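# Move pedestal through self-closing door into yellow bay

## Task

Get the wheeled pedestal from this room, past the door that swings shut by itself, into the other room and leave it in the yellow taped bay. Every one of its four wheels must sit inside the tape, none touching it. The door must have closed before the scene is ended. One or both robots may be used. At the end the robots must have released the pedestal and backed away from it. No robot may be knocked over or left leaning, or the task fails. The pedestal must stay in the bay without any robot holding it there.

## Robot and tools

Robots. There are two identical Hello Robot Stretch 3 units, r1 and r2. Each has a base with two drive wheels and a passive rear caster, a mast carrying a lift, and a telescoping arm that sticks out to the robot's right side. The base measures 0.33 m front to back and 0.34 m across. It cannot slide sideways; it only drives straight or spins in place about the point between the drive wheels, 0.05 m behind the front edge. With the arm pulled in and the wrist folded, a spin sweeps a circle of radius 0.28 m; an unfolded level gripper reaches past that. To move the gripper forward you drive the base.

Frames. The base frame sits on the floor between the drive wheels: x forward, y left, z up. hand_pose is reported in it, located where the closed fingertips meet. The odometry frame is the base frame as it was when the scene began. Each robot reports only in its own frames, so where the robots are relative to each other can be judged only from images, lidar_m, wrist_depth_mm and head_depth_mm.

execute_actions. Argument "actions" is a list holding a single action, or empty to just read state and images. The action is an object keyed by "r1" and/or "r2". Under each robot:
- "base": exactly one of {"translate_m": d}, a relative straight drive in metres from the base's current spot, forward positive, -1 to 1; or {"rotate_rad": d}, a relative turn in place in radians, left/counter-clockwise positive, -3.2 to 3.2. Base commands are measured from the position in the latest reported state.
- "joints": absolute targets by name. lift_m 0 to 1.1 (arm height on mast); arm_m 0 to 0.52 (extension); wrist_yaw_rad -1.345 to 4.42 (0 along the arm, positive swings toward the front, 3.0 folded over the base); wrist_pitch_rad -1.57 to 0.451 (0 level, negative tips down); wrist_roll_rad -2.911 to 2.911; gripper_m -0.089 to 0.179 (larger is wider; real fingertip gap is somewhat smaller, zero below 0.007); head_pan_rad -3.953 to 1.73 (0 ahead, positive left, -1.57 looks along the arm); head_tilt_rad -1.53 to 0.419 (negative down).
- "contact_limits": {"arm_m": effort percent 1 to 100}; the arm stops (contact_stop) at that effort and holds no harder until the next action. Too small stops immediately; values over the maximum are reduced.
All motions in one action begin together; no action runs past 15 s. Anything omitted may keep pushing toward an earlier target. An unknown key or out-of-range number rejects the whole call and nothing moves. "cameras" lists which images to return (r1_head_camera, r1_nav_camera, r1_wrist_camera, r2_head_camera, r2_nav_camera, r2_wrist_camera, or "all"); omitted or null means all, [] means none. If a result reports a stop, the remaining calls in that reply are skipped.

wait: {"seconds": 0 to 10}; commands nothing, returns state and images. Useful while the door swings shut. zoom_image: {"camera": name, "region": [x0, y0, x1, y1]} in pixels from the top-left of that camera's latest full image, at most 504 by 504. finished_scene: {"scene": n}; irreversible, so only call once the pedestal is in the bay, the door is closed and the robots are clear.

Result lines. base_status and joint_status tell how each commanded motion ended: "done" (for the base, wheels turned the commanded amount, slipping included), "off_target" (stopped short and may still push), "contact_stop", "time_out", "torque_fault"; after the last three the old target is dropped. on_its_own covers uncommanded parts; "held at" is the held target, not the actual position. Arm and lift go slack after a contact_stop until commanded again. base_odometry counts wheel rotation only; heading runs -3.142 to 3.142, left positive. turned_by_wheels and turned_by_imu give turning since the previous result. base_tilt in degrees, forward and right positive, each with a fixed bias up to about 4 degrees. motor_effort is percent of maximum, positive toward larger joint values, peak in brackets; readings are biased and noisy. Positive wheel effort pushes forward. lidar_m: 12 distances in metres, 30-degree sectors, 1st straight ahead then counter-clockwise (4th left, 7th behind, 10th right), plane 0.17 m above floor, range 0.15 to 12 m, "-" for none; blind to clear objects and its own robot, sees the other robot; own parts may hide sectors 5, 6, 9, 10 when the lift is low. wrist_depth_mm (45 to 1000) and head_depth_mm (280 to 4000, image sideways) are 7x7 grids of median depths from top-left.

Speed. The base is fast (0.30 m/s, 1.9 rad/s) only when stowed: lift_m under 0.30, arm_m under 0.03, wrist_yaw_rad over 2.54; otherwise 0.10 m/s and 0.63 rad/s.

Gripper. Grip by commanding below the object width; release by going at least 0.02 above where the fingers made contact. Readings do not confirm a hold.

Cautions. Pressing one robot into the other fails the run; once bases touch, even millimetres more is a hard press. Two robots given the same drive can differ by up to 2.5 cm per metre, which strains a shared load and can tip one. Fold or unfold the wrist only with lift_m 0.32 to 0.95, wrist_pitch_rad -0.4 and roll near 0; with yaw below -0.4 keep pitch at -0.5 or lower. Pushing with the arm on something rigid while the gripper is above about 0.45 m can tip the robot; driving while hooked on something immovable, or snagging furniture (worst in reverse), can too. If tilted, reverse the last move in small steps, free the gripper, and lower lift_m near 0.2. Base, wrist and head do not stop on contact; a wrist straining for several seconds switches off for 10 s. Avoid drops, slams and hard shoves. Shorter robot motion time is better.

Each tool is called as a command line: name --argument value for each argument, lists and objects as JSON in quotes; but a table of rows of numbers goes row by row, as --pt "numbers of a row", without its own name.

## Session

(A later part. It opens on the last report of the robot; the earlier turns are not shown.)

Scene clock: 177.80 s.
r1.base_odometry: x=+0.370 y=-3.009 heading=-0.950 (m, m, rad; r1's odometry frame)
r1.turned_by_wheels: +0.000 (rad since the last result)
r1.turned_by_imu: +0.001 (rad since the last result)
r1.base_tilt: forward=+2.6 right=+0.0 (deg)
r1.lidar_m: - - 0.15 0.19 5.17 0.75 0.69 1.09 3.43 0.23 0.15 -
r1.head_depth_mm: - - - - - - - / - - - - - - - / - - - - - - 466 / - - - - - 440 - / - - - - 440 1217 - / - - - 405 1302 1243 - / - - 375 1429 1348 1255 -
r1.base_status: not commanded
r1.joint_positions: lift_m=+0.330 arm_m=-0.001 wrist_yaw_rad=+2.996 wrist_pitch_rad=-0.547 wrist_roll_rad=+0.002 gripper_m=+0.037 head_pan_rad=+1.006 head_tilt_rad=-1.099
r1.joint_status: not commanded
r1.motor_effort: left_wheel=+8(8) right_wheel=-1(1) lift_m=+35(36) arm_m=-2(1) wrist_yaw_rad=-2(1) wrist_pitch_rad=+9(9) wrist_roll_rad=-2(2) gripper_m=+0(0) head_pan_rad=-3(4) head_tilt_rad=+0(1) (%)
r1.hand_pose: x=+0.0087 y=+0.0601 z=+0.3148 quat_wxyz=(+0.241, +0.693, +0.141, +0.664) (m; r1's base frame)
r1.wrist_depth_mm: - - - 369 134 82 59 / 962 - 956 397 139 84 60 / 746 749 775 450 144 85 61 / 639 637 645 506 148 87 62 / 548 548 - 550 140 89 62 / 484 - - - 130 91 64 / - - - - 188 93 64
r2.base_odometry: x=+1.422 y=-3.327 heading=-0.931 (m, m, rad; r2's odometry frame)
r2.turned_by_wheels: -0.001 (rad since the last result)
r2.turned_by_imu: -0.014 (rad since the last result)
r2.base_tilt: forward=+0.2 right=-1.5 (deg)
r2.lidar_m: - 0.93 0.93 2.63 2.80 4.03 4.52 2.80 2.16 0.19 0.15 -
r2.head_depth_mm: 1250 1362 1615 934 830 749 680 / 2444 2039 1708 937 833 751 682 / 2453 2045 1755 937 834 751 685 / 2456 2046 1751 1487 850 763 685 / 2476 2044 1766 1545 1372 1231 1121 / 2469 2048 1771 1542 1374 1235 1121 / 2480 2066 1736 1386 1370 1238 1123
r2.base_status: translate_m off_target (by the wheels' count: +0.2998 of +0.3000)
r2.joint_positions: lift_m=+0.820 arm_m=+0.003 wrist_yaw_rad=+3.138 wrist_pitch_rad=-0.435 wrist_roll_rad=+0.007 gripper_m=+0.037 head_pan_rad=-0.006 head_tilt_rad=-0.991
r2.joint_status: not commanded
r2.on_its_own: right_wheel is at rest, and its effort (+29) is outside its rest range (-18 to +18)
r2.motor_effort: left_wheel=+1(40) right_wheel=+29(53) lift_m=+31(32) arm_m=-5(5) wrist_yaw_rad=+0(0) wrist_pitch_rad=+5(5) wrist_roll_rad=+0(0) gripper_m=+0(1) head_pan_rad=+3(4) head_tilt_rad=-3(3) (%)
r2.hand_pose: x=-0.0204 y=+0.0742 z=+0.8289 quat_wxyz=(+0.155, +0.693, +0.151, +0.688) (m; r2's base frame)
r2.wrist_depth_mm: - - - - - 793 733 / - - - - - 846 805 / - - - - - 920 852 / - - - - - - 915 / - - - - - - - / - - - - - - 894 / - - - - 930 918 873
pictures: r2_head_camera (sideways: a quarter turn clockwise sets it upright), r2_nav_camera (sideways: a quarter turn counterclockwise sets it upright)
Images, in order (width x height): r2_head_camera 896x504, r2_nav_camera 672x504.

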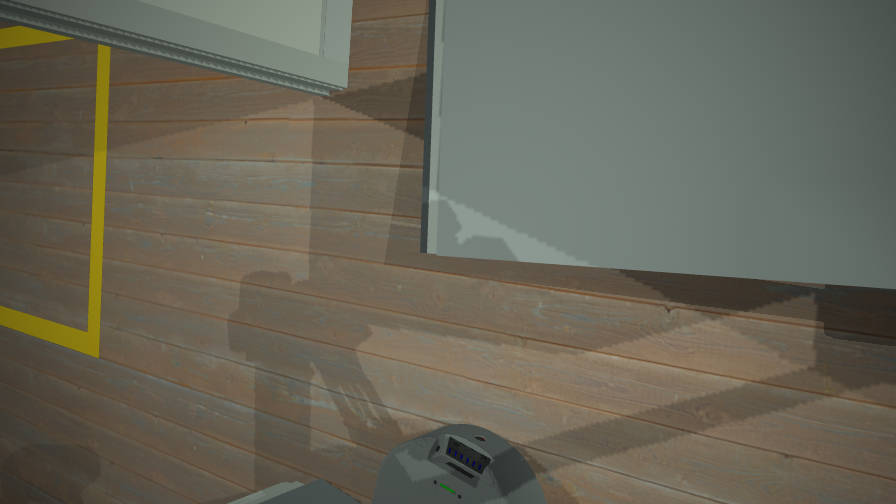

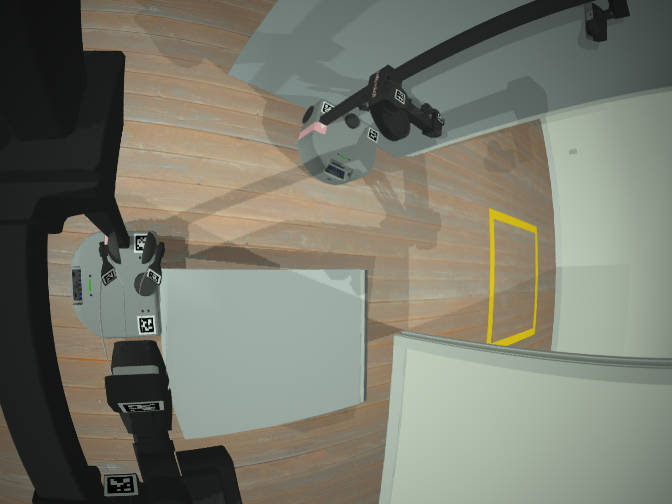

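execute_actions --actions '[{"r2":{"base":{"translate_m":-0.5}}}]' --cameras '[]'

execute_actions --actions '[{"r2":{"base":{"rotate_rad":-0.55}}}]' --cameras '[]'

execute_actions --actions '[{"r2":{"base":{"translate_m":0.4}}}]' --cameras '[]'

execute_actions --actions '[{"r2":{"base":{"rotate_rad":0.66}}}]' --cameras '["r2_head_camera","r2_nav_camera"]'

Scene clock: 185.17 s.
r1.base_odometry: x=+0.370 y=-3.009 heading=-0.950 (m, m, rad; r1's odometry frame)
r1.turned_by_wheels: +0.000 (rad since the last result)
r1.turned_by_imu: +0.002 (rad since the last result)
r1.base_tilt: forward=+2.7 right=+0.1 (deg)
r1.lidar_m: - - 0.15 0.19 1.46 0.75 0.69 1.09 3.41 0.23 0.15 -
r1.head_depth_mm: - - - - - - - / - - - - - - - / - - - - - - 466 / - - - - - 440 - / - - - - 440 1214 - / - - - 406 1306 1237 - / - - 375 1435 1345 1261 -
r1.base_status: not commanded
r1.joint_positions: lift_m=+0.330 arm_m=-0.001 wrist_yaw_rad=+2.996 wrist_pitch_rad=-0.547 wrist_roll_rad=+0.002 gripper_m=+0.037 head_pan_rad=+1.006 head_tilt_rad=-1.099
r1.joint_status: not commanded
r1.motor_effort: left_wheel=+8(8) right_wheel=+1(1) lift_m=+35(35) arm_m=-1(1) wrist_yaw_rad=-1(2) wrist_pitch_rad=+9(9) wrist_roll_rad=-2(2) gripper_m=+1(1) head_pan_rad=-3(4) head_tilt_rad=-1(1) (%)
r1.hand_pose: x=+0.0087 y=+0.0601 z=+0.3148 quat_wxyz=(+0.241, +0.693, +0.141, +0.664) (m; r1's base frame)
r1.wrist_depth_mm: - - - 365 134 82 59 / 951 - 989 403 139 83 60 / 755 746 765 441 143 85 61 / 630 634 635 500 149 87 62 / 546 545 - 542 140 89 63 / 484 - - - 131 91 64 / - - - - 188 92 64
r2.base_odometry: x=+1.123 y=-2.926 heading=-0.930 (m, m, rad; r2's odometry frame)
r2.turned_by_wheels: +0.000 (rad since the last result)
r2.turned_by_imu: +0.000 (rad since the last result)
r2.base_tilt: forward=+0.2 right=-1.5 (deg)
r2.lidar_m: 0.55 1.23 1.19 2.67 2.84 4.12 4.05 2.75 2.12 2.08 2.21 0.57
r2.head_depth_mm: 1621 1774 1069 953 1207 1222 1115 / 2375 1818 1071 962 1213 1228 1112 / 2454 2037 1067 971 1235 1232 1114 / 2460 2047 1121 986 1321 1230 1117 / 2468 2068 1754 1540 1364 1229 1123 / 2480 2056 1685 1540 1371 1236 1123 / 2416 1815 1619 1550 1374 1242 1123
r2.base_status: done
r2.joint_positions: lift_m=+0.820 arm_m=+0.003 wrist_yaw_rad=+3.138 wrist_pitch_rad=-0.435 wrist_roll_rad=+0.007 gripper_m=+0.037 head_pan_rad=-0.006 head_tilt_rad=-0.991
r2.joint_status: not commanded
r2.motor_effort: left_wheel=+1(4) right_wheel=-1(21) lift_m=+31(31) arm_m=-5(5) wrist_yaw_rad=+0(0) wrist_pitch_rad=+5(5) wrist_roll_rad=+0(0) gripper_m=+0(0) head_pan_rad=+3(4) head_tilt_rad=-2(3) (%)
r2.hand_pose: x=-0.0204 y=+0.0742 z=+0.8289 quat_wxyz=(+0.155, +0.693, +0.151, +0.688) (m; r2's base frame)
r2.wrist_depth_mm: - - - - - - - / - - - - - - - / - - - - - - - / - - - - - - - / - - - - - - - / - - - - - - - / - - - - 916 951 908
pictures: none
No camera images: the call's "cameras" was empty. Leave "cameras" out to get every camera's image.

Scene clock: 187.00 s.
r1.base_odometry: x=+0.370 y=-3.009 heading=-0.950 (m, m, rad; r1's odometry frame)
r1.turned_by_wheels: +0.000 (rad since the last result)
r1.turned_by_imu: +0.000 (rad since the last result)
r1.base_tilt: forward=+2.7 right=+0.0 (deg)
r1.lidar_m: - - 0.15 0.19 1.41 0.75 0.69 1.09 3.41 0.23 0.15 -
r1.head_depth_mm: - - - - - - - / - - - - - - - / - - - - - - 465 / - - - - - 441 - / - - - - 440 1213 - / - - - 406 1298 1243 - / - - 375 1428 1338 1257 -
r1.base_status: not commanded
r1.joint_positions: lift_m=+0.330 arm_m=-0.001 wrist_yaw_rad=+2.996 wrist_pitch_rad=-0.547 wrist_roll_rad=+0.002 gripper_m=+0.037 head_pan_rad=+1.006 head_tilt_rad=-1.099
r1.joint_status: not commanded
r1.motor_effort: left_wheel=+9(8) right_wheel=+0(1) lift_m=+35(35) arm_m=-1(1) wrist_yaw_rad=-1(1) wrist_pitch_rad=+9(9) wrist_roll_rad=-2(2) gripper_m=+0(0) head_pan_rad=-3(3) head_tilt_rad=-1(1) (%)
r1.hand_pose: x=+0.0087 y=+0.0601 z=+0.3148 quat_wxyz=(+0.241, +0.693, +0.141, +0.664) (m; r1's base frame)
r1.wrist_depth_mm: - - - 366 134 82 59 / 951 - 964 407 139 84 60 / 764 768 769 445 143 85 61 / 623 630 635 499 148 87 62 / 542 556 - 541 140 89 62 / 476 - - - 130 91 63 / - - - - 187 93 64
r2.base_odometry: x=+1.123 y=-2.926 heading=-1.480 (m, m, rad; r2's odometry frame)
r2.turned_by_wheels: -0.550 (rad since the last result)
r2.turned_by_imu: -0.540 (rad since the last result)
r2.base_tilt: forward=+0.2 right=-1.5 (deg)
r2.lidar_m: 0.57 0.55 1.24 1.19 2.71 2.82 4.03 4.06 2.81 2.14 2.08 2.19
r2.head_depth_mm: 2156 2026 1734 1524 1361 1225 1110 / 2048 2033 1747 1537 1360 1229 1115 / 1938 2038 1752 1533 1359 1232 1116 / 1849 2003 1755 1025 1321 1233 1117 / 1757 1959 1078 975 1231 1234 1123 / 1686 1804 1079 950 1102 1241 1118 / 1616 1869 1084 947 1310 1237 1120
r2.base_status: done
r2.joint_positions: lift_m=+0.820 arm_m=+0.003 wrist_yaw_rad=+3.138 wrist_pitch_rad=-0.435 wrist_roll_rad=+0.007 gripper_m=+0.037 head_pan_rad=-0.006 head_tilt_rad=-0.991
r2.joint_status: not commanded
r2.motor_effort: left_wheel=+2(6) right_wheel=-2(5) lift_m=+31(31) arm_m=-5(5) wrist_yaw_rad=+0(0) wrist_pitch_rad=+5(5) wrist_roll_rad=+0(0) gripper_m=+0(0) head_pan_rad=+4(3) head_tilt_rad=-3(2) (%)
r2.hand_pose: x=-0.0204 y=+0.0742 z=+0.8289 quat_wxyz=(+0.155, +0.693, +0.151, +0.688) (m; r2's base frame)
r2.wrist_depth_mm: - - - - - - - / - - - - - - - / - - - - - - - / - - - - - - - / - - - - - - - / - - - - - - - / - - - - 970 957 590
pictures: none
No camera images: the call's "cameras" was empty. Leave "cameras" out to get every camera's image.

Scene clock: 192.37 s.
r1.base_odometry: x=+0.370 y=-3.009 heading=-0.950 (m, m, rad; r1's odometry frame)
r1.turned_by_wheels: +0.000 (rad since the last result)
r1.turned_by_imu: +0.001 (rad since the last result)
r1.base_tilt: forward=+2.7 right=+0.0 (deg)
r1.lidar_m: - - 0.15 0.19 5.14 0.75 0.69 1.09 3.43 0.23 0.15 -
r1.head_depth_mm: - - - - - - - / - - - - - - - / - - - - - - 466 / - - - - - 441 - / - - - - 440 1213 - / - - - 406 1304 1241 - / - - 375 1432 1346 1255 -
r1.base_status: not commanded
r1.joint_positions: lift_m=+0.330 arm_m=-0.001 wrist_yaw_rad=+2.996 wrist_pitch_rad=-0.547 wrist_roll_rad=+0.002 gripper_m=+0.037 head_pan_rad=+1.006 head_tilt_rad=-1.099
r1.joint_status: not commanded
r1.motor_effort: left_wheel=+9(8) right_wheel=+1(1) lift_m=+35(36) arm_m=-2(1) wrist_yaw_rad=-2(2) wrist_pitch_rad=+9(9) wrist_roll_rad=-2(2) gripper_m=+0(0) head_pan_rad=-5(3) head_tilt_rad=+0(0) (%)
r1.hand_pose: x=+0.0087 y=+0.0601 z=+0.3148 quat_wxyz=(+0.241, +0.693, +0.141, +0.664) (m; r1's base frame)
r1.wrist_depth_mm: - - - 367 134 82 59 / 945 - 946 402 138 84 60 / 754 746 780 448 143 85 61 / 639 643 646 496 149 87 62 / 541 546 - 540 140 89 63 / 473 - - - 130 91 64 / - - - - 188 93 64
r2.base_odometry: x=+1.160 y=-3.324 heading=-1.480 (m, m, rad; r2's odometry frame)
r2.turned_by_wheels: +0.000 (rad since the last result)
r2.turned_by_imu: +0.004 (rad since the last result)
r2.base_tilt: forward=+0.3 right=-1.5 (deg)
r2.lidar_m: 0.21 0.21 0.21 0.30 2.89 2.99 4.29 4.39 2.56 1.94 1.90 1.87
r2.head_depth_mm: 1702 1939 1737 1528 1358 1225 1114 / 1616 1890 1738 1536 1366 1225 1117 / 1534 1810 1738 1532 1368 1229 1116 / 1455 1712 1755 1529 1347 779 1107 / 1388 1620 1763 1513 838 756 1078 / 1328 1541 1716 942 839 755 846 / 1274 1456 1696 949 844 756 715
r2.base_status: done
r2.joint_positions: lift_m=+0.820 arm_m=+0.003 wrist_yaw_rad=+3.138 wrist_pitch_rad=-0.435 wrist_roll_rad=+0.007 gripper_m=+0.037 head_pan_rad=-0.006 head_tilt_rad=-0.991
r2.joint_status: not commanded
r2.motor_effort: left_wheel=+3(8) right_wheel=-2(2) lift_m=+31(31) arm_m=-5(5) wrist_yaw_rad=+0(0) wrist_pitch_rad=+5(5) wrist_roll_rad=+0(0) gripper_m=+0(0) head_pan_rad=+3(2) head_tilt_rad=-3(2) (%)
r2.hand_pose: x=-0.0204 y=+0.0742 z=+0.8289 quat_wxyz=(+0.155, +0.693, +0.151, +0.688) (m; r2's base frame)
r2.wrist_depth_mm: - - - - - - - / - - - - - - - / - - - - - - - / - - - - - - - / - - - - - 630 612 / - - - - - 529 520 / - - - - 517 464 449
pictures: none
No camera images: the call's "cameras" was empty. Leave "cameras" out to get every camera's image.

Scene clock: 194.37 s.
r1.base_odometry: x=+0.370 y=-3.009 heading=-0.950 (m, m, rad; r1's odometry frame)
r1.turned_by_wheels: +0.000 (rad since the last result)
r1.turned_by_imu: +0.000 (rad since the last result)
r1.base_tilt: forward=+2.7 right=+0.0 (deg)
r1.lidar_m: - - 0.15 0.19 5.16 0.75 0.69 1.09 3.41 0.22 0.15 -
r1.head_depth_mm: - - - - - - - / - - - - - - - / - - - - - - 466 / - - - - - 441 - / - - - - 439 1221 - / - - - 406 1302 1238 - / - - 375 1426 1342 1251 -
r1.base_status: not commanded
r1.joint_positions: lift_m=+0.330 arm_m=-0.001 wrist_yaw_rad=+2.996 wrist_pitch_rad=-0.547 wrist_roll_rad=+0.002 gripper_m=+0.037 head_pan_rad=+1.006 head_tilt_rad=-1.099
r1.joint_status: not commanded
r1.motor_effort: left_wheel=+8(8) right_wheel=+0(1) lift_m=+35(35) arm_m=-2(1) wrist_yaw_rad=+0(1) wrist_pitch_rad=+9(9) wrist_roll_rad=-2(2) gripper_m=+0(0) head_pan_rad=-4(4) head_tilt_rad=+0(1) (%)
r1.hand_pose: x=+0.0087 y=+0.0601 z=+0.3148 quat_wxyz=(+0.241, +0.693, +0.141, +0.664) (m; r1's base frame)
r1.wrist_depth_mm: - - - 365 134 82 59 / 951 - 988 406 138 84 60 / 746 756 781 449 143 85 61 / 641 646 642 495 148 87 62 / 536 545 - 543 140 89 63 / 476 - - - 130 91 63 / - - - - 188 93 64
r2.base_odometry: x=+1.160 y=-3.324 heading=-0.820 (m, m, rad; r2's odometry frame)
r2.turned_by_wheels: +0.660 (rad since the last result)
r2.turned_by_imu: +0.650 (rad since the last result)
r2.base_tilt: forward=+0.2 right=-1.5 (deg)
r2.lidar_m: 0.21 0.22 1.18 2.85 3.16 4.42 4.41 2.31 1.91 1.90 0.26 0.21
r2.head_depth_mm: 1259 1476 1672 1496 1336 1200 1113 / 2419 1956 1706 935 832 751 1090 / 2437 2033 1745 937 834 763 1090 / 2441 2045 1755 938 836 776 1103 / 2463 2061 1752 944 838 777 1115 / 2469 2053 1758 1546 854 789 1124 / 2482 2061 1734 1520 1374 1239 1123
r2.base_status: done
r2.joint_positions: lift_m=+0.820 arm_m=+0.003 wrist_yaw_rad=+3.138 wrist_pitch_rad=-0.435 wrist_roll_rad=+0.007 gripper_m=+0.037 head_pan_rad=-0.006 head_tilt_rad=-0.991
r2.joint_status: not commanded
r2.motor_effort: left_wheel=-3(6) right_wheel=+3(6) lift_m=+31(31) arm_m=-5(5) wrist_yaw_rad=+0(1) wrist_pitch_rad=+4(4) wrist_roll_rad=+0(0) gripper_m=+0(0) head_pan_rad=+4(3) head_tilt_rad=-3(3) (%)
r2.hand_pose: x=-0.0204 y=+0.0742 z=+0.8289 quat_wxyz=(+0.155, +0.693, +0.151, +0.688) (m; r2's base frame)
r2.wrist_depth_mm: - - - - - - 908 / - - - - - - 944 / - - - - - - - / - - - - - - - / - - - - - - - / - - - - - - - / - - - - 937 914 913
pictures: r2_head_camera (sideways: a quarter turn clockwise sets it upright), r2_nav_camera (sideways: a quarter turn counterclockwise sets it upright)
Images, in order (width x height): r2_head_camera 896x504, r2_nav_camera 672x504.

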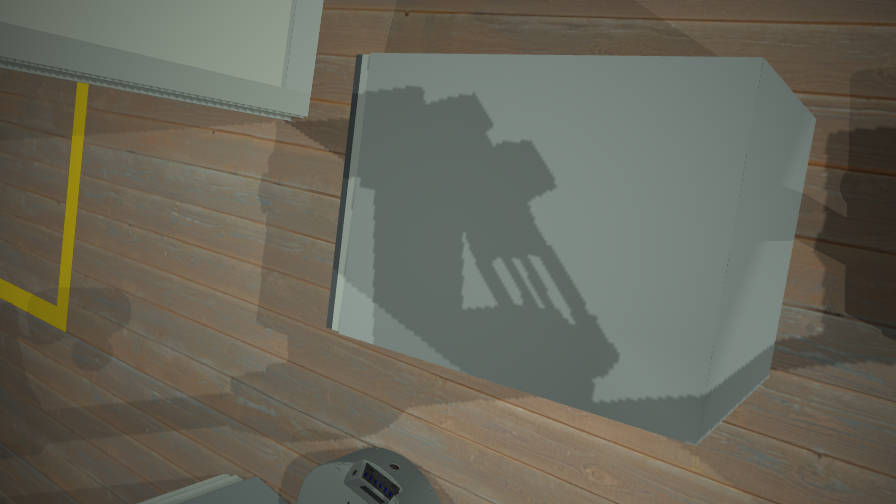

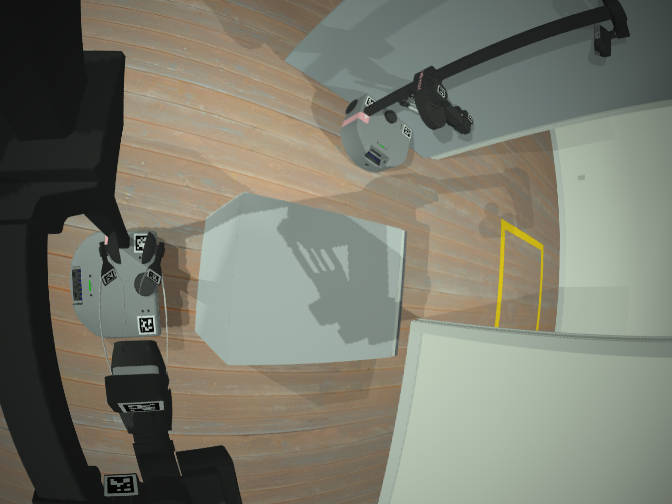

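execute_actions --actions '[{"r2":{"base":{"translate_m":0.65}}}]' --cameras '["r2_head_camera","r2_nav_camera"]'

Scene clock: 201.97 s.
r1.base_odometry: x=+0.370 y=-3.009 heading=-0.950 (m, m, rad; r1's odometry frame)
r1.turned_by_wheels: +0.000 (rad since the last result)
r1.turned_by_imu: +0.002 (rad since the last result)
r1.base_tilt: forward=+2.7 right=+0.0 (deg)
r1.lidar_m: - - 0.15 0.19 5.16 0.81 0.59 0.59 3.42 0.23 0.15 -
r1.head_depth_mm: - - - - - - - / - - - - - - - / - - - - - - 466 / - - - - - 440 - / - - - - 440 1223 - / - - - 406 1309 1246 - / - - 375 1434 1337 1258 -
r1.base_status: not commanded
r1.joint_positions: lift_m=+0.330 arm_m=-0.001 wrist_yaw_rad=+2.996 wrist_pitch_rad=-0.547 wrist_roll_rad=+0.002 gripper_m=+0.037 head_pan_rad=+1.006 head_tilt_rad=-1.099
r1.joint_status: not commanded
r1.motor_effort: left_wheel=+8(9) right_wheel=+0(1) lift_m=+35(36) arm_m=-1(2) wrist_yaw_rad=-1(2) wrist_pitch_rad=+9(9) wrist_roll_rad=-2(2) gripper_m=+0(0) head_pan_rad=-4(2) head_tilt_rad=+0(1) (%)
r1.hand_pose: x=+0.0087 y=+0.0601 z=+0.3148 quat_wxyz=(+0.241, +0.693, +0.141, +0.664) (m; r1's base frame)
r1.wrist_depth_mm: - - - 370 134 82 59 / 958 - 935 401 139 84 60 / 748 756 765 447 143 85 61 / 646 640 643 498 148 87 62 / 532 558 - 543 140 89 62 / 479 - - - 130 91 64 / - - - - 188 93 64
r2.base_odometry: x=+1.603 y=-3.799 heading=-0.820 (m, m, rad; r2's odometry frame)
r2.turned_by_wheels: +0.001 (rad since the last result)
r2.turned_by_imu: -0.030 (rad since the last result)
r2.base_tilt: forward=+0.2 right=-1.5 (deg)
r2.lidar_m: - - 0.15 0.20 3.01 4.69 4.99 2.48 2.02 0.20 0.15 -
r2.head_depth_mm: 2416 1955 966 1163 1336 1190 700 / 2453 2017 1741 939 833 750 682 / 2432 2044 1744 938 833 750 684 / 2442 2050 1762 940 837 754 685 / 2466 2039 1759 943 839 756 687 / 2471 2058 1766 1514 853 756 687 / 2469 2057 1775 1546 1378 1236 1111
r2.base_status: translate_m off_target (by the wheels' count: +0.6499 of +0.6500)
r2.joint_positions: lift_m=+0.820 arm_m=+0.003 wrist_yaw_rad=+3.138 wrist_pitch_rad=-0.435 wrist_roll_rad=+0.007 gripper_m=+0.037 head_pan_rad=-0.006 head_tilt_rad=-0.991
r2.joint_status: not commanded
r2.on_its_own: left_wheel is at rest, and its effort (+23) is outside its rest range (-18 to +18)
r2.motor_effort: left_wheel=+23(45) right_wheel=+6(60) lift_m=+31(31) arm_m=-5(5) wrist_yaw_rad=+0(1) wrist_pitch_rad=+5(5) wrist_roll_rad=+0(0) gripper_m=+1(0) head_pan_rad=+3(3) head_tilt_rad=-2(2) (%)
r2.hand_pose: x=-0.0204 y=+0.0742 z=+0.8289 quat_wxyz=(+0.155, +0.693, +0.151, +0.688) (m; r2's base frame)
r2.wrist_depth_mm: - - - 934 862 810 726 / - - - - 932 849 805 / - - - - - 904 854 / - - - - - 930 909 / - - - - - - - / - - - - - 962 - / - - - - 958 929 947
pictures: r2_head_camera (sideways: a quarter turn clockwise sets it upright), r2_nav_camera (sideways: a quarter turn counterclockwise sets it upright)
Images, in order (width x height): r2_head_camera 896x504, r2_nav_camera 672x504.

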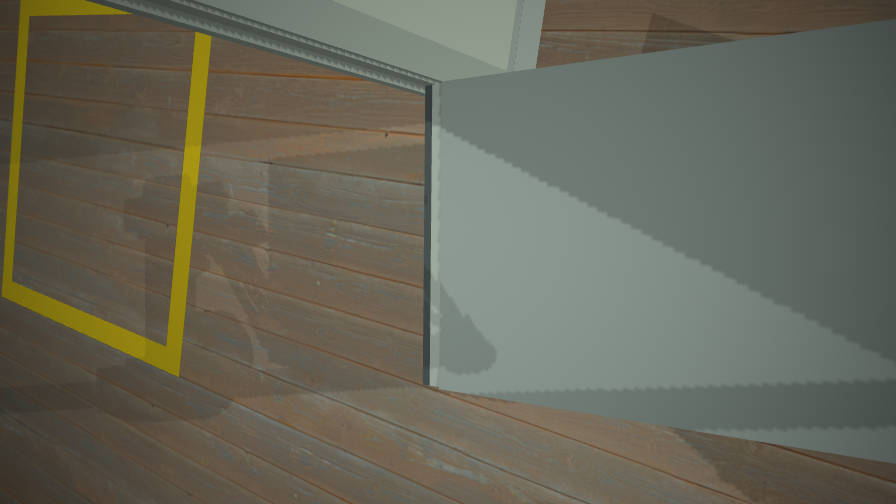

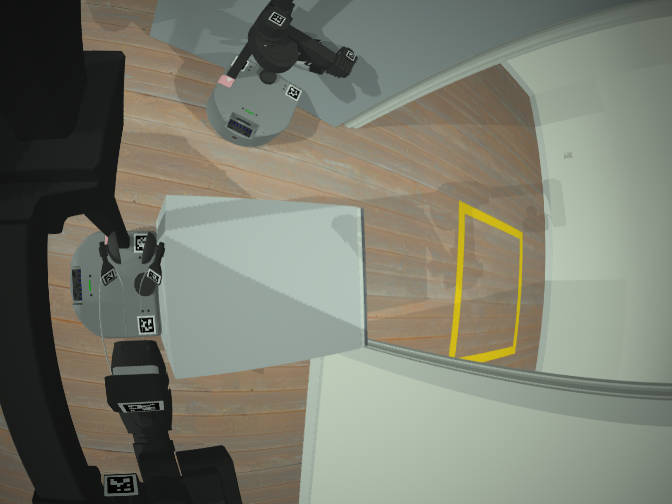

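execute_actions --actions '[{"r2":{"base":{"translate_m":0.45}}}]' --cameras '["r2_head_camera","r2_nav_camera"]'

Scene clock: 207.73 s.
r1.base_odometry: x=+0.370 y=-3.009 heading=-0.950 (m, m, rad; r1's odometry frame)
r1.turned_by_wheels: +0.000 (rad since the last result)
r1.turned_by_imu: +0.001 (rad since the last result)
r1.base_tilt: forward=+2.7 right=+0.1 (deg)
r1.lidar_m: - - 0.15 0.19 5.16 3.18 0.65 0.59 0.65 0.23 0.15 -
r1.head_depth_mm: - - - - - - - / - - - - - - - / - - - - - - 465 / - - - - - 440 - / - - - - 440 1213 - / - - - 406 1307 1238 - / - - 376 1431 1343 1259 -
r1.base_status: not commanded
r1.joint_positions: lift_m=+0.330 arm_m=-0.001 wrist_yaw_rad=+2.996 wrist_pitch_rad=-0.547 wrist_roll_rad=+0.002 gripper_m=+0.037 head_pan_rad=+1.006 head_tilt_rad=-1.099
r1.joint_status: not commanded
r1.motor_effort: left_wheel=+8(8) right_wheel=-1(1) lift_m=+35(35) arm_m=-1(1) wrist_yaw_rad=-1(1) wrist_pitch_rad=+9(9) wrist_roll_rad=-2(2) gripper_m=+0(0) head_pan_rad=-4(3) head_tilt_rad=-2(1) (%)
r1.hand_pose: x=+0.0087 y=+0.0601 z=+0.3148 quat_wxyz=(+0.241, +0.693, +0.141, +0.664) (m; r1's base frame)
r1.wrist_depth_mm: - - - 369 134 82 59 / 928 - 953 404 138 84 60 / 765 748 767 441 143 85 61 / 634 644 653 507 148 87 62 / 544 548 - 546 140 89 63 / 467 - - - 131 91 63 / - - - - 188 93 64
r2.base_odometry: x=+1.910 y=-4.128 heading=-0.820 (m, m, rad; r2's odometry frame)
r2.turned_by_wheels: +0.000 (rad since the last result)
r2.turned_by_imu: +0.004 (rad since the last result)
r2.base_tilt: forward=+0.2 right=-1.5 (deg)
r2.lidar_m: - - 0.15 0.20 0.97 4.56 5.14 2.57 2.09 0.20 0.15 -
r2.head_depth_mm: 2422 2031 1745 1529 1333 817 699 / 2430 2030 1754 937 835 751 683 / 2445 2055 1754 940 836 752 683 / 2456 2044 1762 941 836 752 685 / 2459 2055 1751 946 839 754 685 / 2467 2056 1765 1517 852 757 687 / 2484 2059 1774 1552 1373 1240 1110
r2.base_status: translate_m off_target (by the wheels' count: +0.4498 of +0.4500)
r2.joint_positions: lift_m=+0.820 arm_m=+0.003 wrist_yaw_rad=+3.138 wrist_pitch_rad=-0.435 wrist_roll_rad=+0.007 gripper_m=+0.037 head_pan_rad=-0.006 head_tilt_rad=-0.991
r2.joint_status: not commanded
r2.motor_effort: left_wheel=+16(33) right_wheel=+13(24) lift_m=+31(31) arm_m=-5(5) wrist_yaw_rad=+0(0) wrist_pitch_rad=+4(5) wrist_roll_rad=+0(0) gripper_m=+0(0) head_pan_rad=+3(4) head_tilt_rad=-4(3) (%)
r2.hand_pose: x=-0.0204 y=+0.0742 z=+0.8289 quat_wxyz=(+0.155, +0.693, +0.151, +0.688) (m; r2's base frame)
r2.wrist_depth_mm: - - - 800 748 679 - / - - - 880 797 752 - / - - - 975 847 830 - / - - - 858 931 925 - / - - - - - - - / - - - 965 - - - / - - - 956 932 954 907
pictures: r2_head_camera (sideways: a quarter turn clockwise sets it upright), r2_nav_camera (sideways: a quarter turn counterclockwise sets it upright)
Images, in order (width x height): r2_head_camera 896x504, r2_nav_camera 672x504.

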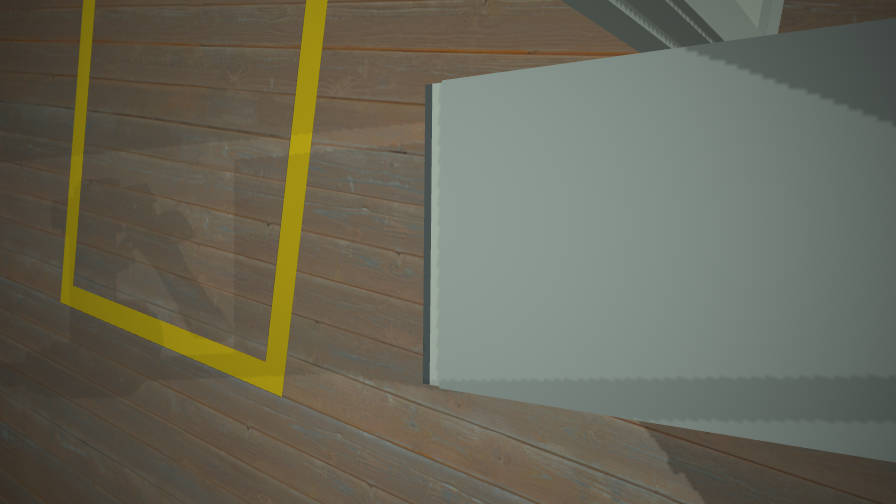

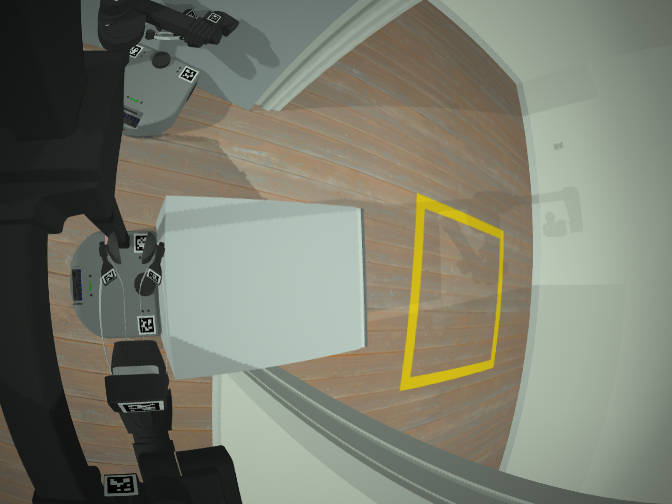

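execute_actions --actions '[{"r2":{"base":{"translate_m":0.3}}}]' --cameras '[]'

execute_actions --actions '[{"r2":{"base":{"rotate_rad":-0.1}}}]' --cameras '[]'

execute_actions --actions '[{"r2":{"base":{"translate_m":0.3}}}]' --cameras '["r2_head_camera","r2_nav_camera"]'

Scene clock: 212.60 s.
r1.base_odometry: x=+0.370 y=-3.009 heading=-0.950 (m, m, rad; r1's odometry frame)
r1.turned_by_wheels: +0.000 (rad since the last result)
r1.turned_by_imu: +0.001 (rad since the last result)
r1.base_tilt: forward=+2.7 right=+0.0 (deg)
r1.lidar_m: - - 0.15 0.19 5.16 3.18 2.85 0.69 0.69 0.23 0.15 -
r1.head_depth_mm: - - - - - - - / - - - - - - - / - - - - - - 466 / - - - - - 440 - / - - - - 440 1211 - / - - - 406 1303 1239 - / - - 375 1438 1336 1255 -
r1.base_status: not commanded
r1.joint_positions: lift_m=+0.330 arm_m=-0.001 wrist_yaw_rad=+2.996 wrist_pitch_rad=-0.547 wrist_roll_rad=+0.002 gripper_m=+0.037 head_pan_rad=+1.006 head_tilt_rad=-1.099
r1.joint_status: not commanded
r1.motor_effort: left_wheel=+8(8) right_wheel=-1(1) lift_m=+35(35) arm_m=-1(1) wrist_yaw_rad=-2(0) wrist_pitch_rad=+9(9) wrist_roll_rad=-2(2) gripper_m=+0(0) head_pan_rad=-3(3) head_tilt_rad=+0(0) (%)
r1.hand_pose: x=+0.0087 y=+0.0601 z=+0.3148 quat_wxyz=(+0.241, +0.693, +0.141, +0.664) (m; r1's base frame)
r1.wrist_depth_mm: - - - 366 134 82 59 / 951 - 963 403 138 84 60 / 752 748 761 452 143 85 61 / 630 645 642 506 149 87 61 / 550 548 - 536 140 89 62 / 484 - - - 130 91 63 / - - - - 188 93 64
r2.base_odometry: x=+2.115 y=-4.347 heading=-0.819 (m, m, rad; r2's odometry frame)
r2.turned_by_wheels: +0.000 (rad since the last result)
r2.turned_by_imu: +0.003 (rad since the last result)
r2.base_tilt: forward=+0.2 right=-1.5 (deg)
r2.lidar_m: - - 0.15 0.20 0.86 4.55 5.23 2.63 2.13 0.20 0.15 -
r2.head_depth_mm: 2433 2028 1752 1532 1361 1193 699 / 2441 2019 1748 936 833 750 683 / 2434 2051 1749 939 835 752 683 / 2436 2039 1755 941 836 752 684 / 2473 2055 1762 940 838 755 686 / 2484 2063 1773 1521 852 754 687 / 2469 2065 1771 1544 1373 1238 1109
r2.base_status: translate_m off_target (by the wheels' count: +0.2998 of +0.3000)
r2.joint_positions: lift_m=+0.820 arm_m=+0.003 wrist_yaw_rad=+3.138 wrist_pitch_rad=-0.435 wrist_roll_rad=+0.007 gripper_m=+0.037 head_pan_rad=-0.006 head_tilt_rad=-0.991
r2.joint_status: not commanded
r2.on_its_own: left_wheel is at rest, and its effort (+20) is outside its rest range (-18 to +18)
r2.motor_effort: left_wheel=+20(31) right_wheel=+9(29) lift_m=+31(31) arm_m=-5(5) wrist_yaw_rad=+0(1) wrist_pitch_rad=+5(4) wrist_roll_rad=+0(0) gripper_m=+0(0) head_pan_rad=+3(3) head_tilt_rad=-3(3) (%)
r2.hand_pose: x=-0.0204 y=+0.0742 z=+0.8289 quat_wxyz=(+0.155, +0.693, +0.151, +0.688) (m; r2's base frame)
r2.wrist_depth_mm: - 823 - 704 690 - - / - 940 - 783 776 - - / - - - 831 826 - - / - 836 959 919 928 - - / - - - - - - - / - - - - - - - / - - 992 - 944 951 918
pictures: none
No camera images: the call's "cameras" was empty. Leave "cameras" out to get every camera's image.

Scene clock: 213.70 s.
r1.base_odometry: x=+0.370 y=-3.009 heading=-0.950 (m, m, rad; r1's odometry frame)
r1.turned_by_wheels: +0.000 (rad since the last result)
r1.turned_by_imu: +0.000 (rad since the last result)
r1.base_tilt: forward=+2.7 right=+0.0 (deg)
r1.lidar_m: - - 0.15 0.19 5.17 3.18 2.86 0.69 0.70 0.23 0.15 -
r1.head_depth_mm: - - - - - - - / - - - - - - - / - - - - - - 465 / - - - - - 440 - / - - - - 440 1207 - / - - - 406 1303 1240 - / - - 376 1427 1341 1257 -
r1.base_status: not commanded
r1.joint_positions: lift_m=+0.330 arm_m=-0.001 wrist_yaw_rad=+2.996 wrist_pitch_rad=-0.547 wrist_roll_rad=+0.002 gripper_m=+0.037 head_pan_rad=+1.006 head_tilt_rad=-1.099
r1.joint_status: not commanded
r1.motor_effort: left_wheel=+8(8) right_wheel=-1(1) lift_m=+35(36) arm_m=-2(2) wrist_yaw_rad=-2(2) wrist_pitch_rad=+9(9) wrist_roll_rad=-2(2) gripper_m=+0(0) head_pan_rad=-3(3) head_tilt_rad=-1(1) (%)
r1.hand_pose: x=+0.0087 y=+0.0601 z=+0.3148 quat_wxyz=(+0.241, +0.693, +0.141, +0.664) (m; r1's base frame)
r1.wrist_depth_mm: - - - 364 134 82 59 / 945 - 954 403 139 84 60 / 752 750 793 449 143 85 61 / 633 647 641 499 148 87 62 / 555 544 - 534 140 89 62 / 478 - - - 130 91 64 / - - - - 188 93 64
r2.base_odometry: x=+2.115 y=-4.347 heading=-0.918 (m, m, rad; r2's odometry frame)
r2.turned_by_wheels: -0.099 (rad since the last result)
r2.turned_by_imu: -0.096 (rad since the last result)
r2.base_tilt: forward=+0.2 right=-1.5 (deg)
r2.lidar_m: - - 0.15 0.19 0.81 3.98 5.75 2.84 2.16 0.25 0.15 -
r2.head_depth_mm: 2425 2034 1742 1520 1365 1224 779 / 2436 2035 1748 1479 834 750 683 / 2450 2042 1757 937 835 753 683 / 2438 2049 1750 940 836 752 684 / 2464 2054 1770 942 838 754 686 / 2479 2058 1777 944 840 755 688 / 2467 2072 1763 1547 1376 1219 1099
r2.base_status: rotate_rad off_target (by the wheels' count: -0.0989 of -0.1000)
r2.joint_positions: lift_m=+0.820 arm_m=+0.003 wrist_yaw_rad=+3.138 wrist_pitch_rad=-0.435 wrist_roll_rad=+0.007 gripper_m=+0.037 head_pan_rad=-0.006 head_tilt_rad=-0.991
r2.joint_status: not commanded
r2.on_its_own: left_wheel is at rest, and its effort (+29) is outside its rest range (-18 to +18)
r2.motor_effort: left_wheel=+29(53) right_wheel=-3(5) lift_m=+30(31) arm_m=-5(5) wrist_yaw_rad=+0(0) wrist_pitch_rad=+5(5) wrist_roll_rad=+0(0) gripper_m=+0(0) head_pan_rad=+3(3) head_tilt_rad=-3(3) (%)
r2.hand_pose: x=-0.0204 y=+0.0742 z=+0.8289 quat_wxyz=(+0.155, +0.693, +0.151, +0.688) (m; r2's base frame)
r2.wrist_depth_mm: 828 796 - 692 750 - - / 908 837 - 757 - - - / - 924 - 831 - - - / - 744 803 893 - - - / - - - - - - - / - - - - - - - / - - 957 - 938 457 451
pictures: none
No camera images: the call's "cameras" was empty. Leave "cameras" out to get every camera's image.

Scene clock: 217.67 s.
r1.base_odometry: x=+0.370 y=-3.009 heading=-0.950 (m, m, rad; r1's odometry frame)
r1.turned_by_wheels: +0.000 (rad since the last result)
r1.turned_by_imu: +0.001 (rad since the last result)
r1.base_tilt: forward=+2.7 right=+0.1 (deg)
r1.lidar_m: - - 0.15 0.19 5.13 3.16 2.85 1.09 0.86 0.23 0.15 -
r1.head_depth_mm: - - - - - - - / - - - - - - - / - - - - - - 466 / - - - - - 439 - / - - - - 439 1217 - / - - - 406 1314 1239 - / - - 375 1438 1338 1253 -
r1.base_status: not commanded
r1.joint_positions: lift_m=+0.330 arm_m=-0.001 wrist_yaw_rad=+2.996 wrist_pitch_rad=-0.547 wrist_roll_rad=+0.002 gripper_m=+0.037 head_pan_rad=+1.006 head_tilt_rad=-1.099
r1.joint_status: not commanded
r1.motor_effort: left_wheel=+8(8) right_wheel=+0(1) lift_m=+35(35) arm_m=-1(1) wrist_yaw_rad=+0(1) wrist_pitch_rad=+9(9) wrist_roll_rad=-2(2) gripper_m=+0(0) head_pan_rad=-3(4) head_tilt_rad=+0(1) (%)
r1.hand_pose: x=+0.0087 y=+0.0601 z=+0.3148 quat_wxyz=(+0.241, +0.693, +0.141, +0.664) (m; r1's base frame)
r1.wrist_depth_mm: - - - 365 134 82 59 / 935 - 991 402 138 84 60 / 754 742 754 448 143 85 61 / 638 638 640 496 148 87 62 / 543 549 - 536 140 89 63 / 483 - - - 130 91 63 / - - - - 187 93 65
r2.base_odometry: x=+2.297 y=-4.585 heading=-0.919 (m, m, rad; r2's odometry frame)
r2.turned_by_wheels: +0.000 (rad since the last result)
r2.turned_by_imu: +0.001 (rad since the last result)
r2.base_tilt: forward=+0.2 right=-1.5 (deg)
r2.lidar_m: - - 0.15 0.20 0.78 1.09 6.04 0.34 0.31 0.83 0.15 -
r2.head_depth_mm: 2355 2023 1744 1522 1361 1221 1082 / 2370 2026 1752 958 835 749 683 / 2407 2050 1764 938 835 751 684 / 2417 2042 1759 940 837 752 686 / 2428 2042 1754 942 837 753 686 / 2459 2070 1770 1492 840 756 687 / 2487 2067 1772 1552 1375 1224 714
r2.base_status: translate_m off_target (by the wheels' count: +0.2998 of +0.3000)
r2.joint_positions: lift_m=+0.820 arm_m=+0.003 wrist_yaw_rad=+3.138 wrist_pitch_rad=-0.435 wrist_roll_rad=+0.007 gripper_m=+0.037 head_pan_rad=-0.006 head_tilt_rad=-0.991
r2.joint_status: not commanded
r2.on_its_own: right_wheel is at rest, and its effort (+21) is outside its rest range (-18 to +18)
r2.motor_effort: left_wheel=+7(54) right_wheel=+21(31) lift_m=+31(31) arm_m=-5(5) wrist_yaw_rad=+0(1) wrist_pitch_rad=+5(5) wrist_roll_rad=+0(0) gripper_m=+0(0) head_pan_rad=+3(3) head_tilt_rad=-3(3) (%)
r2.hand_pose: x=-0.0204 y=+0.0742 z=+0.8289 quat_wxyz=(+0.155, +0.693, +0.151, +0.688) (m; r2's base frame)
r2.wrist_depth_mm: 752 709 - - - - - / 837 764 - - - - - / 893 860 - - - - - / 796 898 924 - - - - / - - - - - - - / - - - - - - - / - 973 - - 951 457 450
pictures: r2_head_camera (sideways: a quarter turn clockwise sets it upright), r2_nav_camera (sideways: a quarter turn counterclockwise sets it upright)
Images, in order (width x height): r2_head_camera 896x504, r2_nav_camera 672x504.

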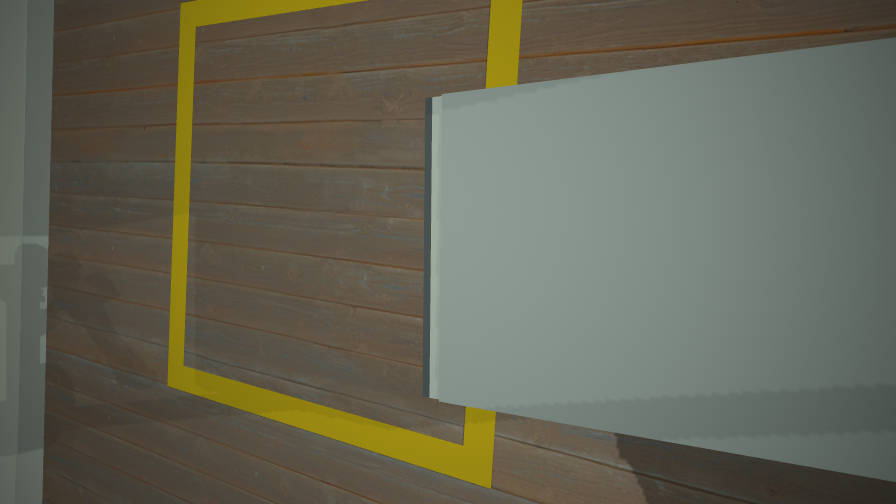

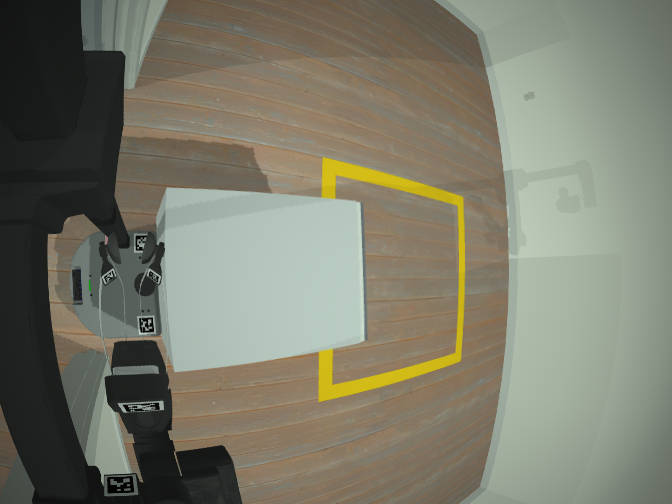

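execute_actions --actions '[{"r2":{"base":{"rotate_rad":-0.07}}}]' --cameras '[]'

execute_actions --actions '[{"r2":{"base":{"translate_m":0.95}},"r1":{"joints":{"head_pan_rad":3.0}}}]' --cameras '["r2_head_camera","r2_nav_camera"]'

Scene clock: 219.83 s.
r1.base_odometry: x=+0.370 y=-3.009 heading=-0.950 (m, m, rad; r1's odometry frame)
r1.turned_by_wheels: +0.000 (rad since the last result)
r1.turned_by_imu: +0.001 (rad since the last result)
r1.base_tilt: forward=+2.7 right=+0.0 (deg)
r1.lidar_m: - - 0.15 0.19 5.17 3.17 2.85 1.09 0.86 0.23 0.15 -
r1.head_depth_mm: - - - - - - - / - - - - - - - / - - - - - - 467 / - - - - - 440 - / - - - - 440 1214 - / - - - 406 1296 1239 - / - - 375 1432 1344 1257 -
r1.base_status: not commanded
r1.joint_positions: lift_m=+0.330 arm_m=-0.001 wrist_yaw_rad=+2.996 wrist_pitch_rad=-0.547 wrist_roll_rad=+0.002 gripper_m=+0.037 head_pan_rad=+1.006 head_tilt_rad=-1.099
r1.joint_status: not commanded
r1.motor_effort: left_wheel=+8(8) right_wheel=-1(1) lift_m=+35(35) arm_m=-1(2) wrist_yaw_rad=-3(0) wrist_pitch_rad=+9(9) wrist_roll_rad=-2(2) gripper_m=+0(0) head_pan_rad=-3(4) head_tilt_rad=+0(1) (%)
r1.hand_pose: x=+0.0087 y=+0.0601 z=+0.3148 quat_wxyz=(+0.241, +0.693, +0.141, +0.664) (m; r1's base frame)
r1.wrist_depth_mm: - - - 372 134 82 59 / 945 - 966 407 139 84 60 / 771 734 782 451 143 85 61 / 642 634 646 502 149 87 61 / 543 558 - 537 140 89 62 / 482 - - - 130 91 63 / - - - - 187 93 64
r2.base_odometry: x=+2.297 y=-4.585 heading=-0.987 (m, m, rad; r2's odometry frame)
r2.turned_by_wheels: -0.069 (rad since the last result)
r2.turned_by_imu: -0.066 (rad since the last result)
r2.base_tilt: forward=+0.2 right=-1.5 (deg)
r2.lidar_m: - - 0.15 0.19 0.76 1.00 6.03 0.38 0.31 0.63 0.15 -
r2.head_depth_mm: 2398 2025 1736 1528 1359 1221 1103 / 2403 2031 1740 1508 846 750 683 / 2401 2035 1754 939 833 751 684 / 2414 2046 1750 940 835 753 685 / 2419 2047 1762 942 839 755 687 / 2412 2069 1757 945 840 755 688 / 2430 2052 1759 1549 1373 1205 707
r2.base_status: rotate_rad off_target (by the wheels' count: -0.0688 of -0.0700)
r2.joint_positions: lift_m=+0.820 arm_m=+0.003 wrist_yaw_rad=+3.138 wrist_pitch_rad=-0.435 wrist_roll_rad=+0.007 gripper_m=+0.037 head_pan_rad=-0.006 head_tilt_rad=-0.991
r2.joint_status: not commanded
r2.on_its_own: left_wheel is at rest, and its effort (+32) is outside its rest range (-18 to +18)
r2.motor_effort: left_wheel=+32(56) right_wheel=-3(11) lift_m=+31(31) arm_m=-5(5) wrist_yaw_rad=+0(0) wrist_pitch_rad=+5(5) wrist_roll_rad=+0(0) gripper_m=-1(0) head_pan_rad=+2(3) head_tilt_rad=-3(3) (%)
r2.hand_pose: x=-0.0204 y=+0.0742 z=+0.8289 quat_wxyz=(+0.155, +0.693, +0.151, +0.688) (m; r2's base frame)
r2.wrist_depth_mm: 694 664 - - - - - / 767 747 - - - - - / 826 782 - - - - - / 827 895 873 - - - - / - - - - - - - / - - - - - - - / 896 929 - - 462 455 457
pictures: none
No camera images: the call's "cameras" was empty. Leave "cameras" out to get every camera's image.

action 0: r1: "joints": head_pan_rad = 3.0 is out of range -3.953 to 1.73

execute_actions --actions '[{"r2":{"base":{"translate_m":0.95}},"r1":{"joints":{"head_pan_rad":-3.0,"head_tilt_rad":-0.7}}}]' --cameras '["r2_head_camera","r2_nav_camera","r1_nav_camera"]'

Scene clock: 230.63 s.
r1.base_odometry: x=+0.370 y=-3.009 heading=-0.950 (m, m, rad; r1's odometry frame)
r1.turned_by_wheels: +0.000 (rad since the last result)
r1.turned_by_imu: -0.160 (rad since the last result)
r1.base_tilt: forward=+2.7 right=+0.1 (deg)
r1.lidar_m: - - 0.15 0.19 5.30 3.47 2.84 1.08 1.07 1.69 0.15 -
r1.head_depth_mm: 2803 3094 2624 2029 1670 1422 1220 / 2723 3068 2678 2044 1680 1414 1226 / 2668 3014 2666 2052 1691 1419 1230 / 2603 2942 2691 2067 1675 1422 1234 / 2566 2849 2711 2108 1706 1445 1234 / 2521 2795 2731 2102 1714 1435 1243 / 2431 2688 2788 2123 1722 1446 1242
r1.base_status: not commanded
r1.joint_positions: lift_m=+0.330 arm_m=-0.001 wrist_yaw_rad=+2.996 wrist_pitch_rad=-0.547 wrist_roll_rad=+0.002 gripper_m=+0.037 head_pan_rad=-2.993 head_tilt_rad=-0.704
r1.joint_status: all done
r1.motor_effort: left_wheel=+10(38) right_wheel=-2(32) lift_m=+36(35) arm_m=-1(1) wrist_yaw_rad=-1(2) wrist_pitch_rad=+9(9) wrist_roll_rad=-2(2) gripper_m=+0(0) head_pan_rad=-4(100) head_tilt_rad=+0(37) (%)
r1.hand_pose: x=+0.0088 y=+0.0601 z=+0.3148 quat_wxyz=(+0.241, +0.693, +0.141, +0.664) (m; r1's base frame)
r1.wrist_depth_mm: - - - 280 154 105 81 / 950 - 977 306 162 110 83 / 757 765 782 349 171 114 85 / 639 637 639 391 182 119 88 / 554 561 - 455 180 123 91 / 478 - - - 173 129 93 / - - - - 249 134 97
r2.base_odometry: x=+2.820 y=-5.378 heading=-0.987 (m, m, rad; r2's odometry frame)
r2.turned_by_wheels: +0.000 (rad since the last result)
r2.turned_by_imu: +0.008 (rad since the last result)
r2.base_tilt: forward=+0.2 right=-1.5 (deg)
r2.lidar_m: - - 0.15 0.20 1.58 1.34 1.13 1.13 1.57 2.13 0.15 -
r2.head_depth_mm: 1624 1905 1740 1522 1358 1225 1114 / 1630 1895 1738 1482 847 751 683 / 1634 1900 1754 939 834 753 683 / 1637 1902 1762 941 836 753 683 / 1642 1914 1754 944 840 754 686 / 1644 1919 1764 963 838 756 686 / 1642 1927 1774 1544 1374 1202 697
r2.base_status: translate_m off_target (by the wheels' count: +0.9498 of +0.9500)
r2.joint_positions: lift_m=+0.820 arm_m=+0.003 wrist_yaw_rad=+3.138 wrist_pitch_rad=-0.435 wrist_roll_rad=+0.007 gripper_m=+0.037 head_pan_rad=-0.006 head_tilt_rad=-0.991
r2.joint_status: not commanded
r2.motor_effort: left_wheel=+16(56) right_wheel=+14(27) lift_m=+31(31) arm_m=-5(5) wrist_yaw_rad=+0(1) wrist_pitch_rad=+5(4) wrist_roll_rad=+0(0) gripper_m=+1(0) head_pan_rad=+2(2) head_tilt_rad=-3(3) (%)
r2.hand_pose: x=-0.0204 y=+0.0742 z=+0.8289 quat_wxyz=(+0.155, +0.693, +0.151, +0.688) (m; r2's base frame)
r2.wrist_depth_mm: - - - - - - - / - - - - - - - / - - - - - - - / - - - - - - - / - - - - - - - / - - - - - - - / - - - - 465 462 448
pictures: r1_nav_camera (sideways: a quarter turn counterclockwise sets it upright), r2_head_camera (sideways: a quarter turn clockwise sets it upright), r2_nav_camera (sideways: a quarter turn counterclockwise sets it upright)
Images, in order (width x height): r1_nav_camera 672x504, r2_head_camera 896x504, r2_nav_camera 672x504.

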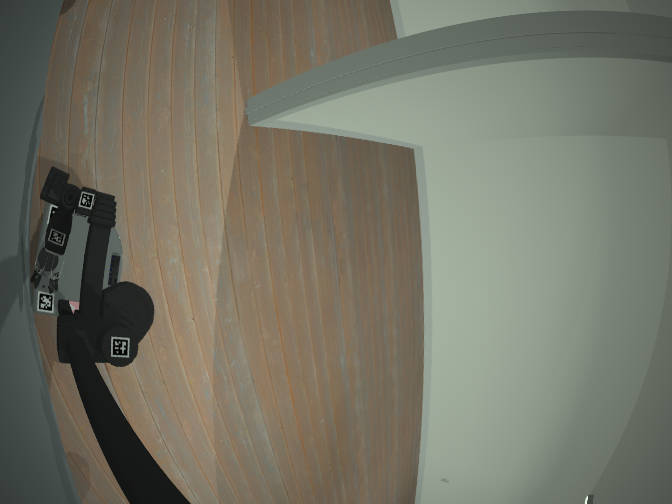

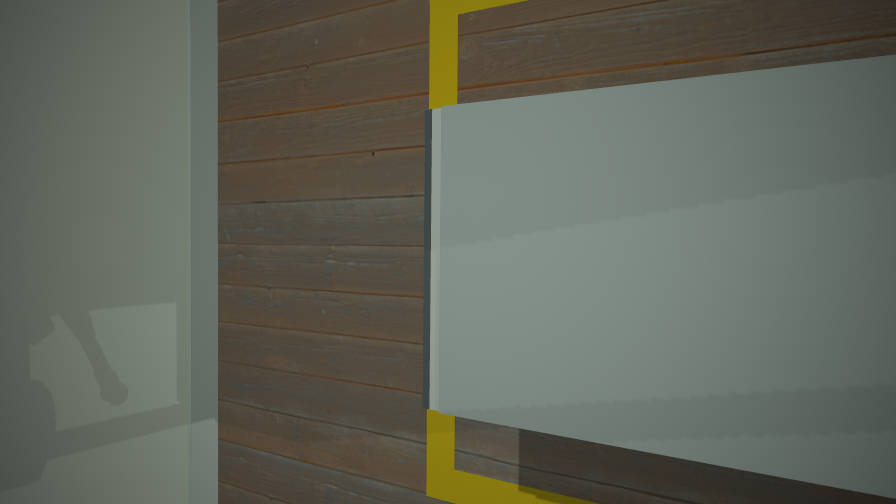

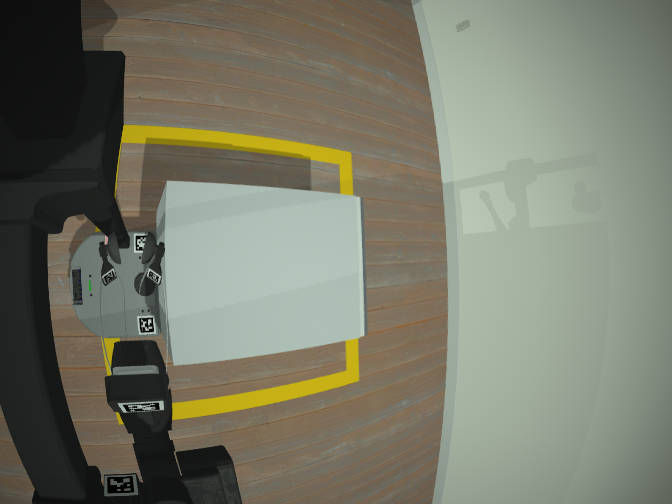

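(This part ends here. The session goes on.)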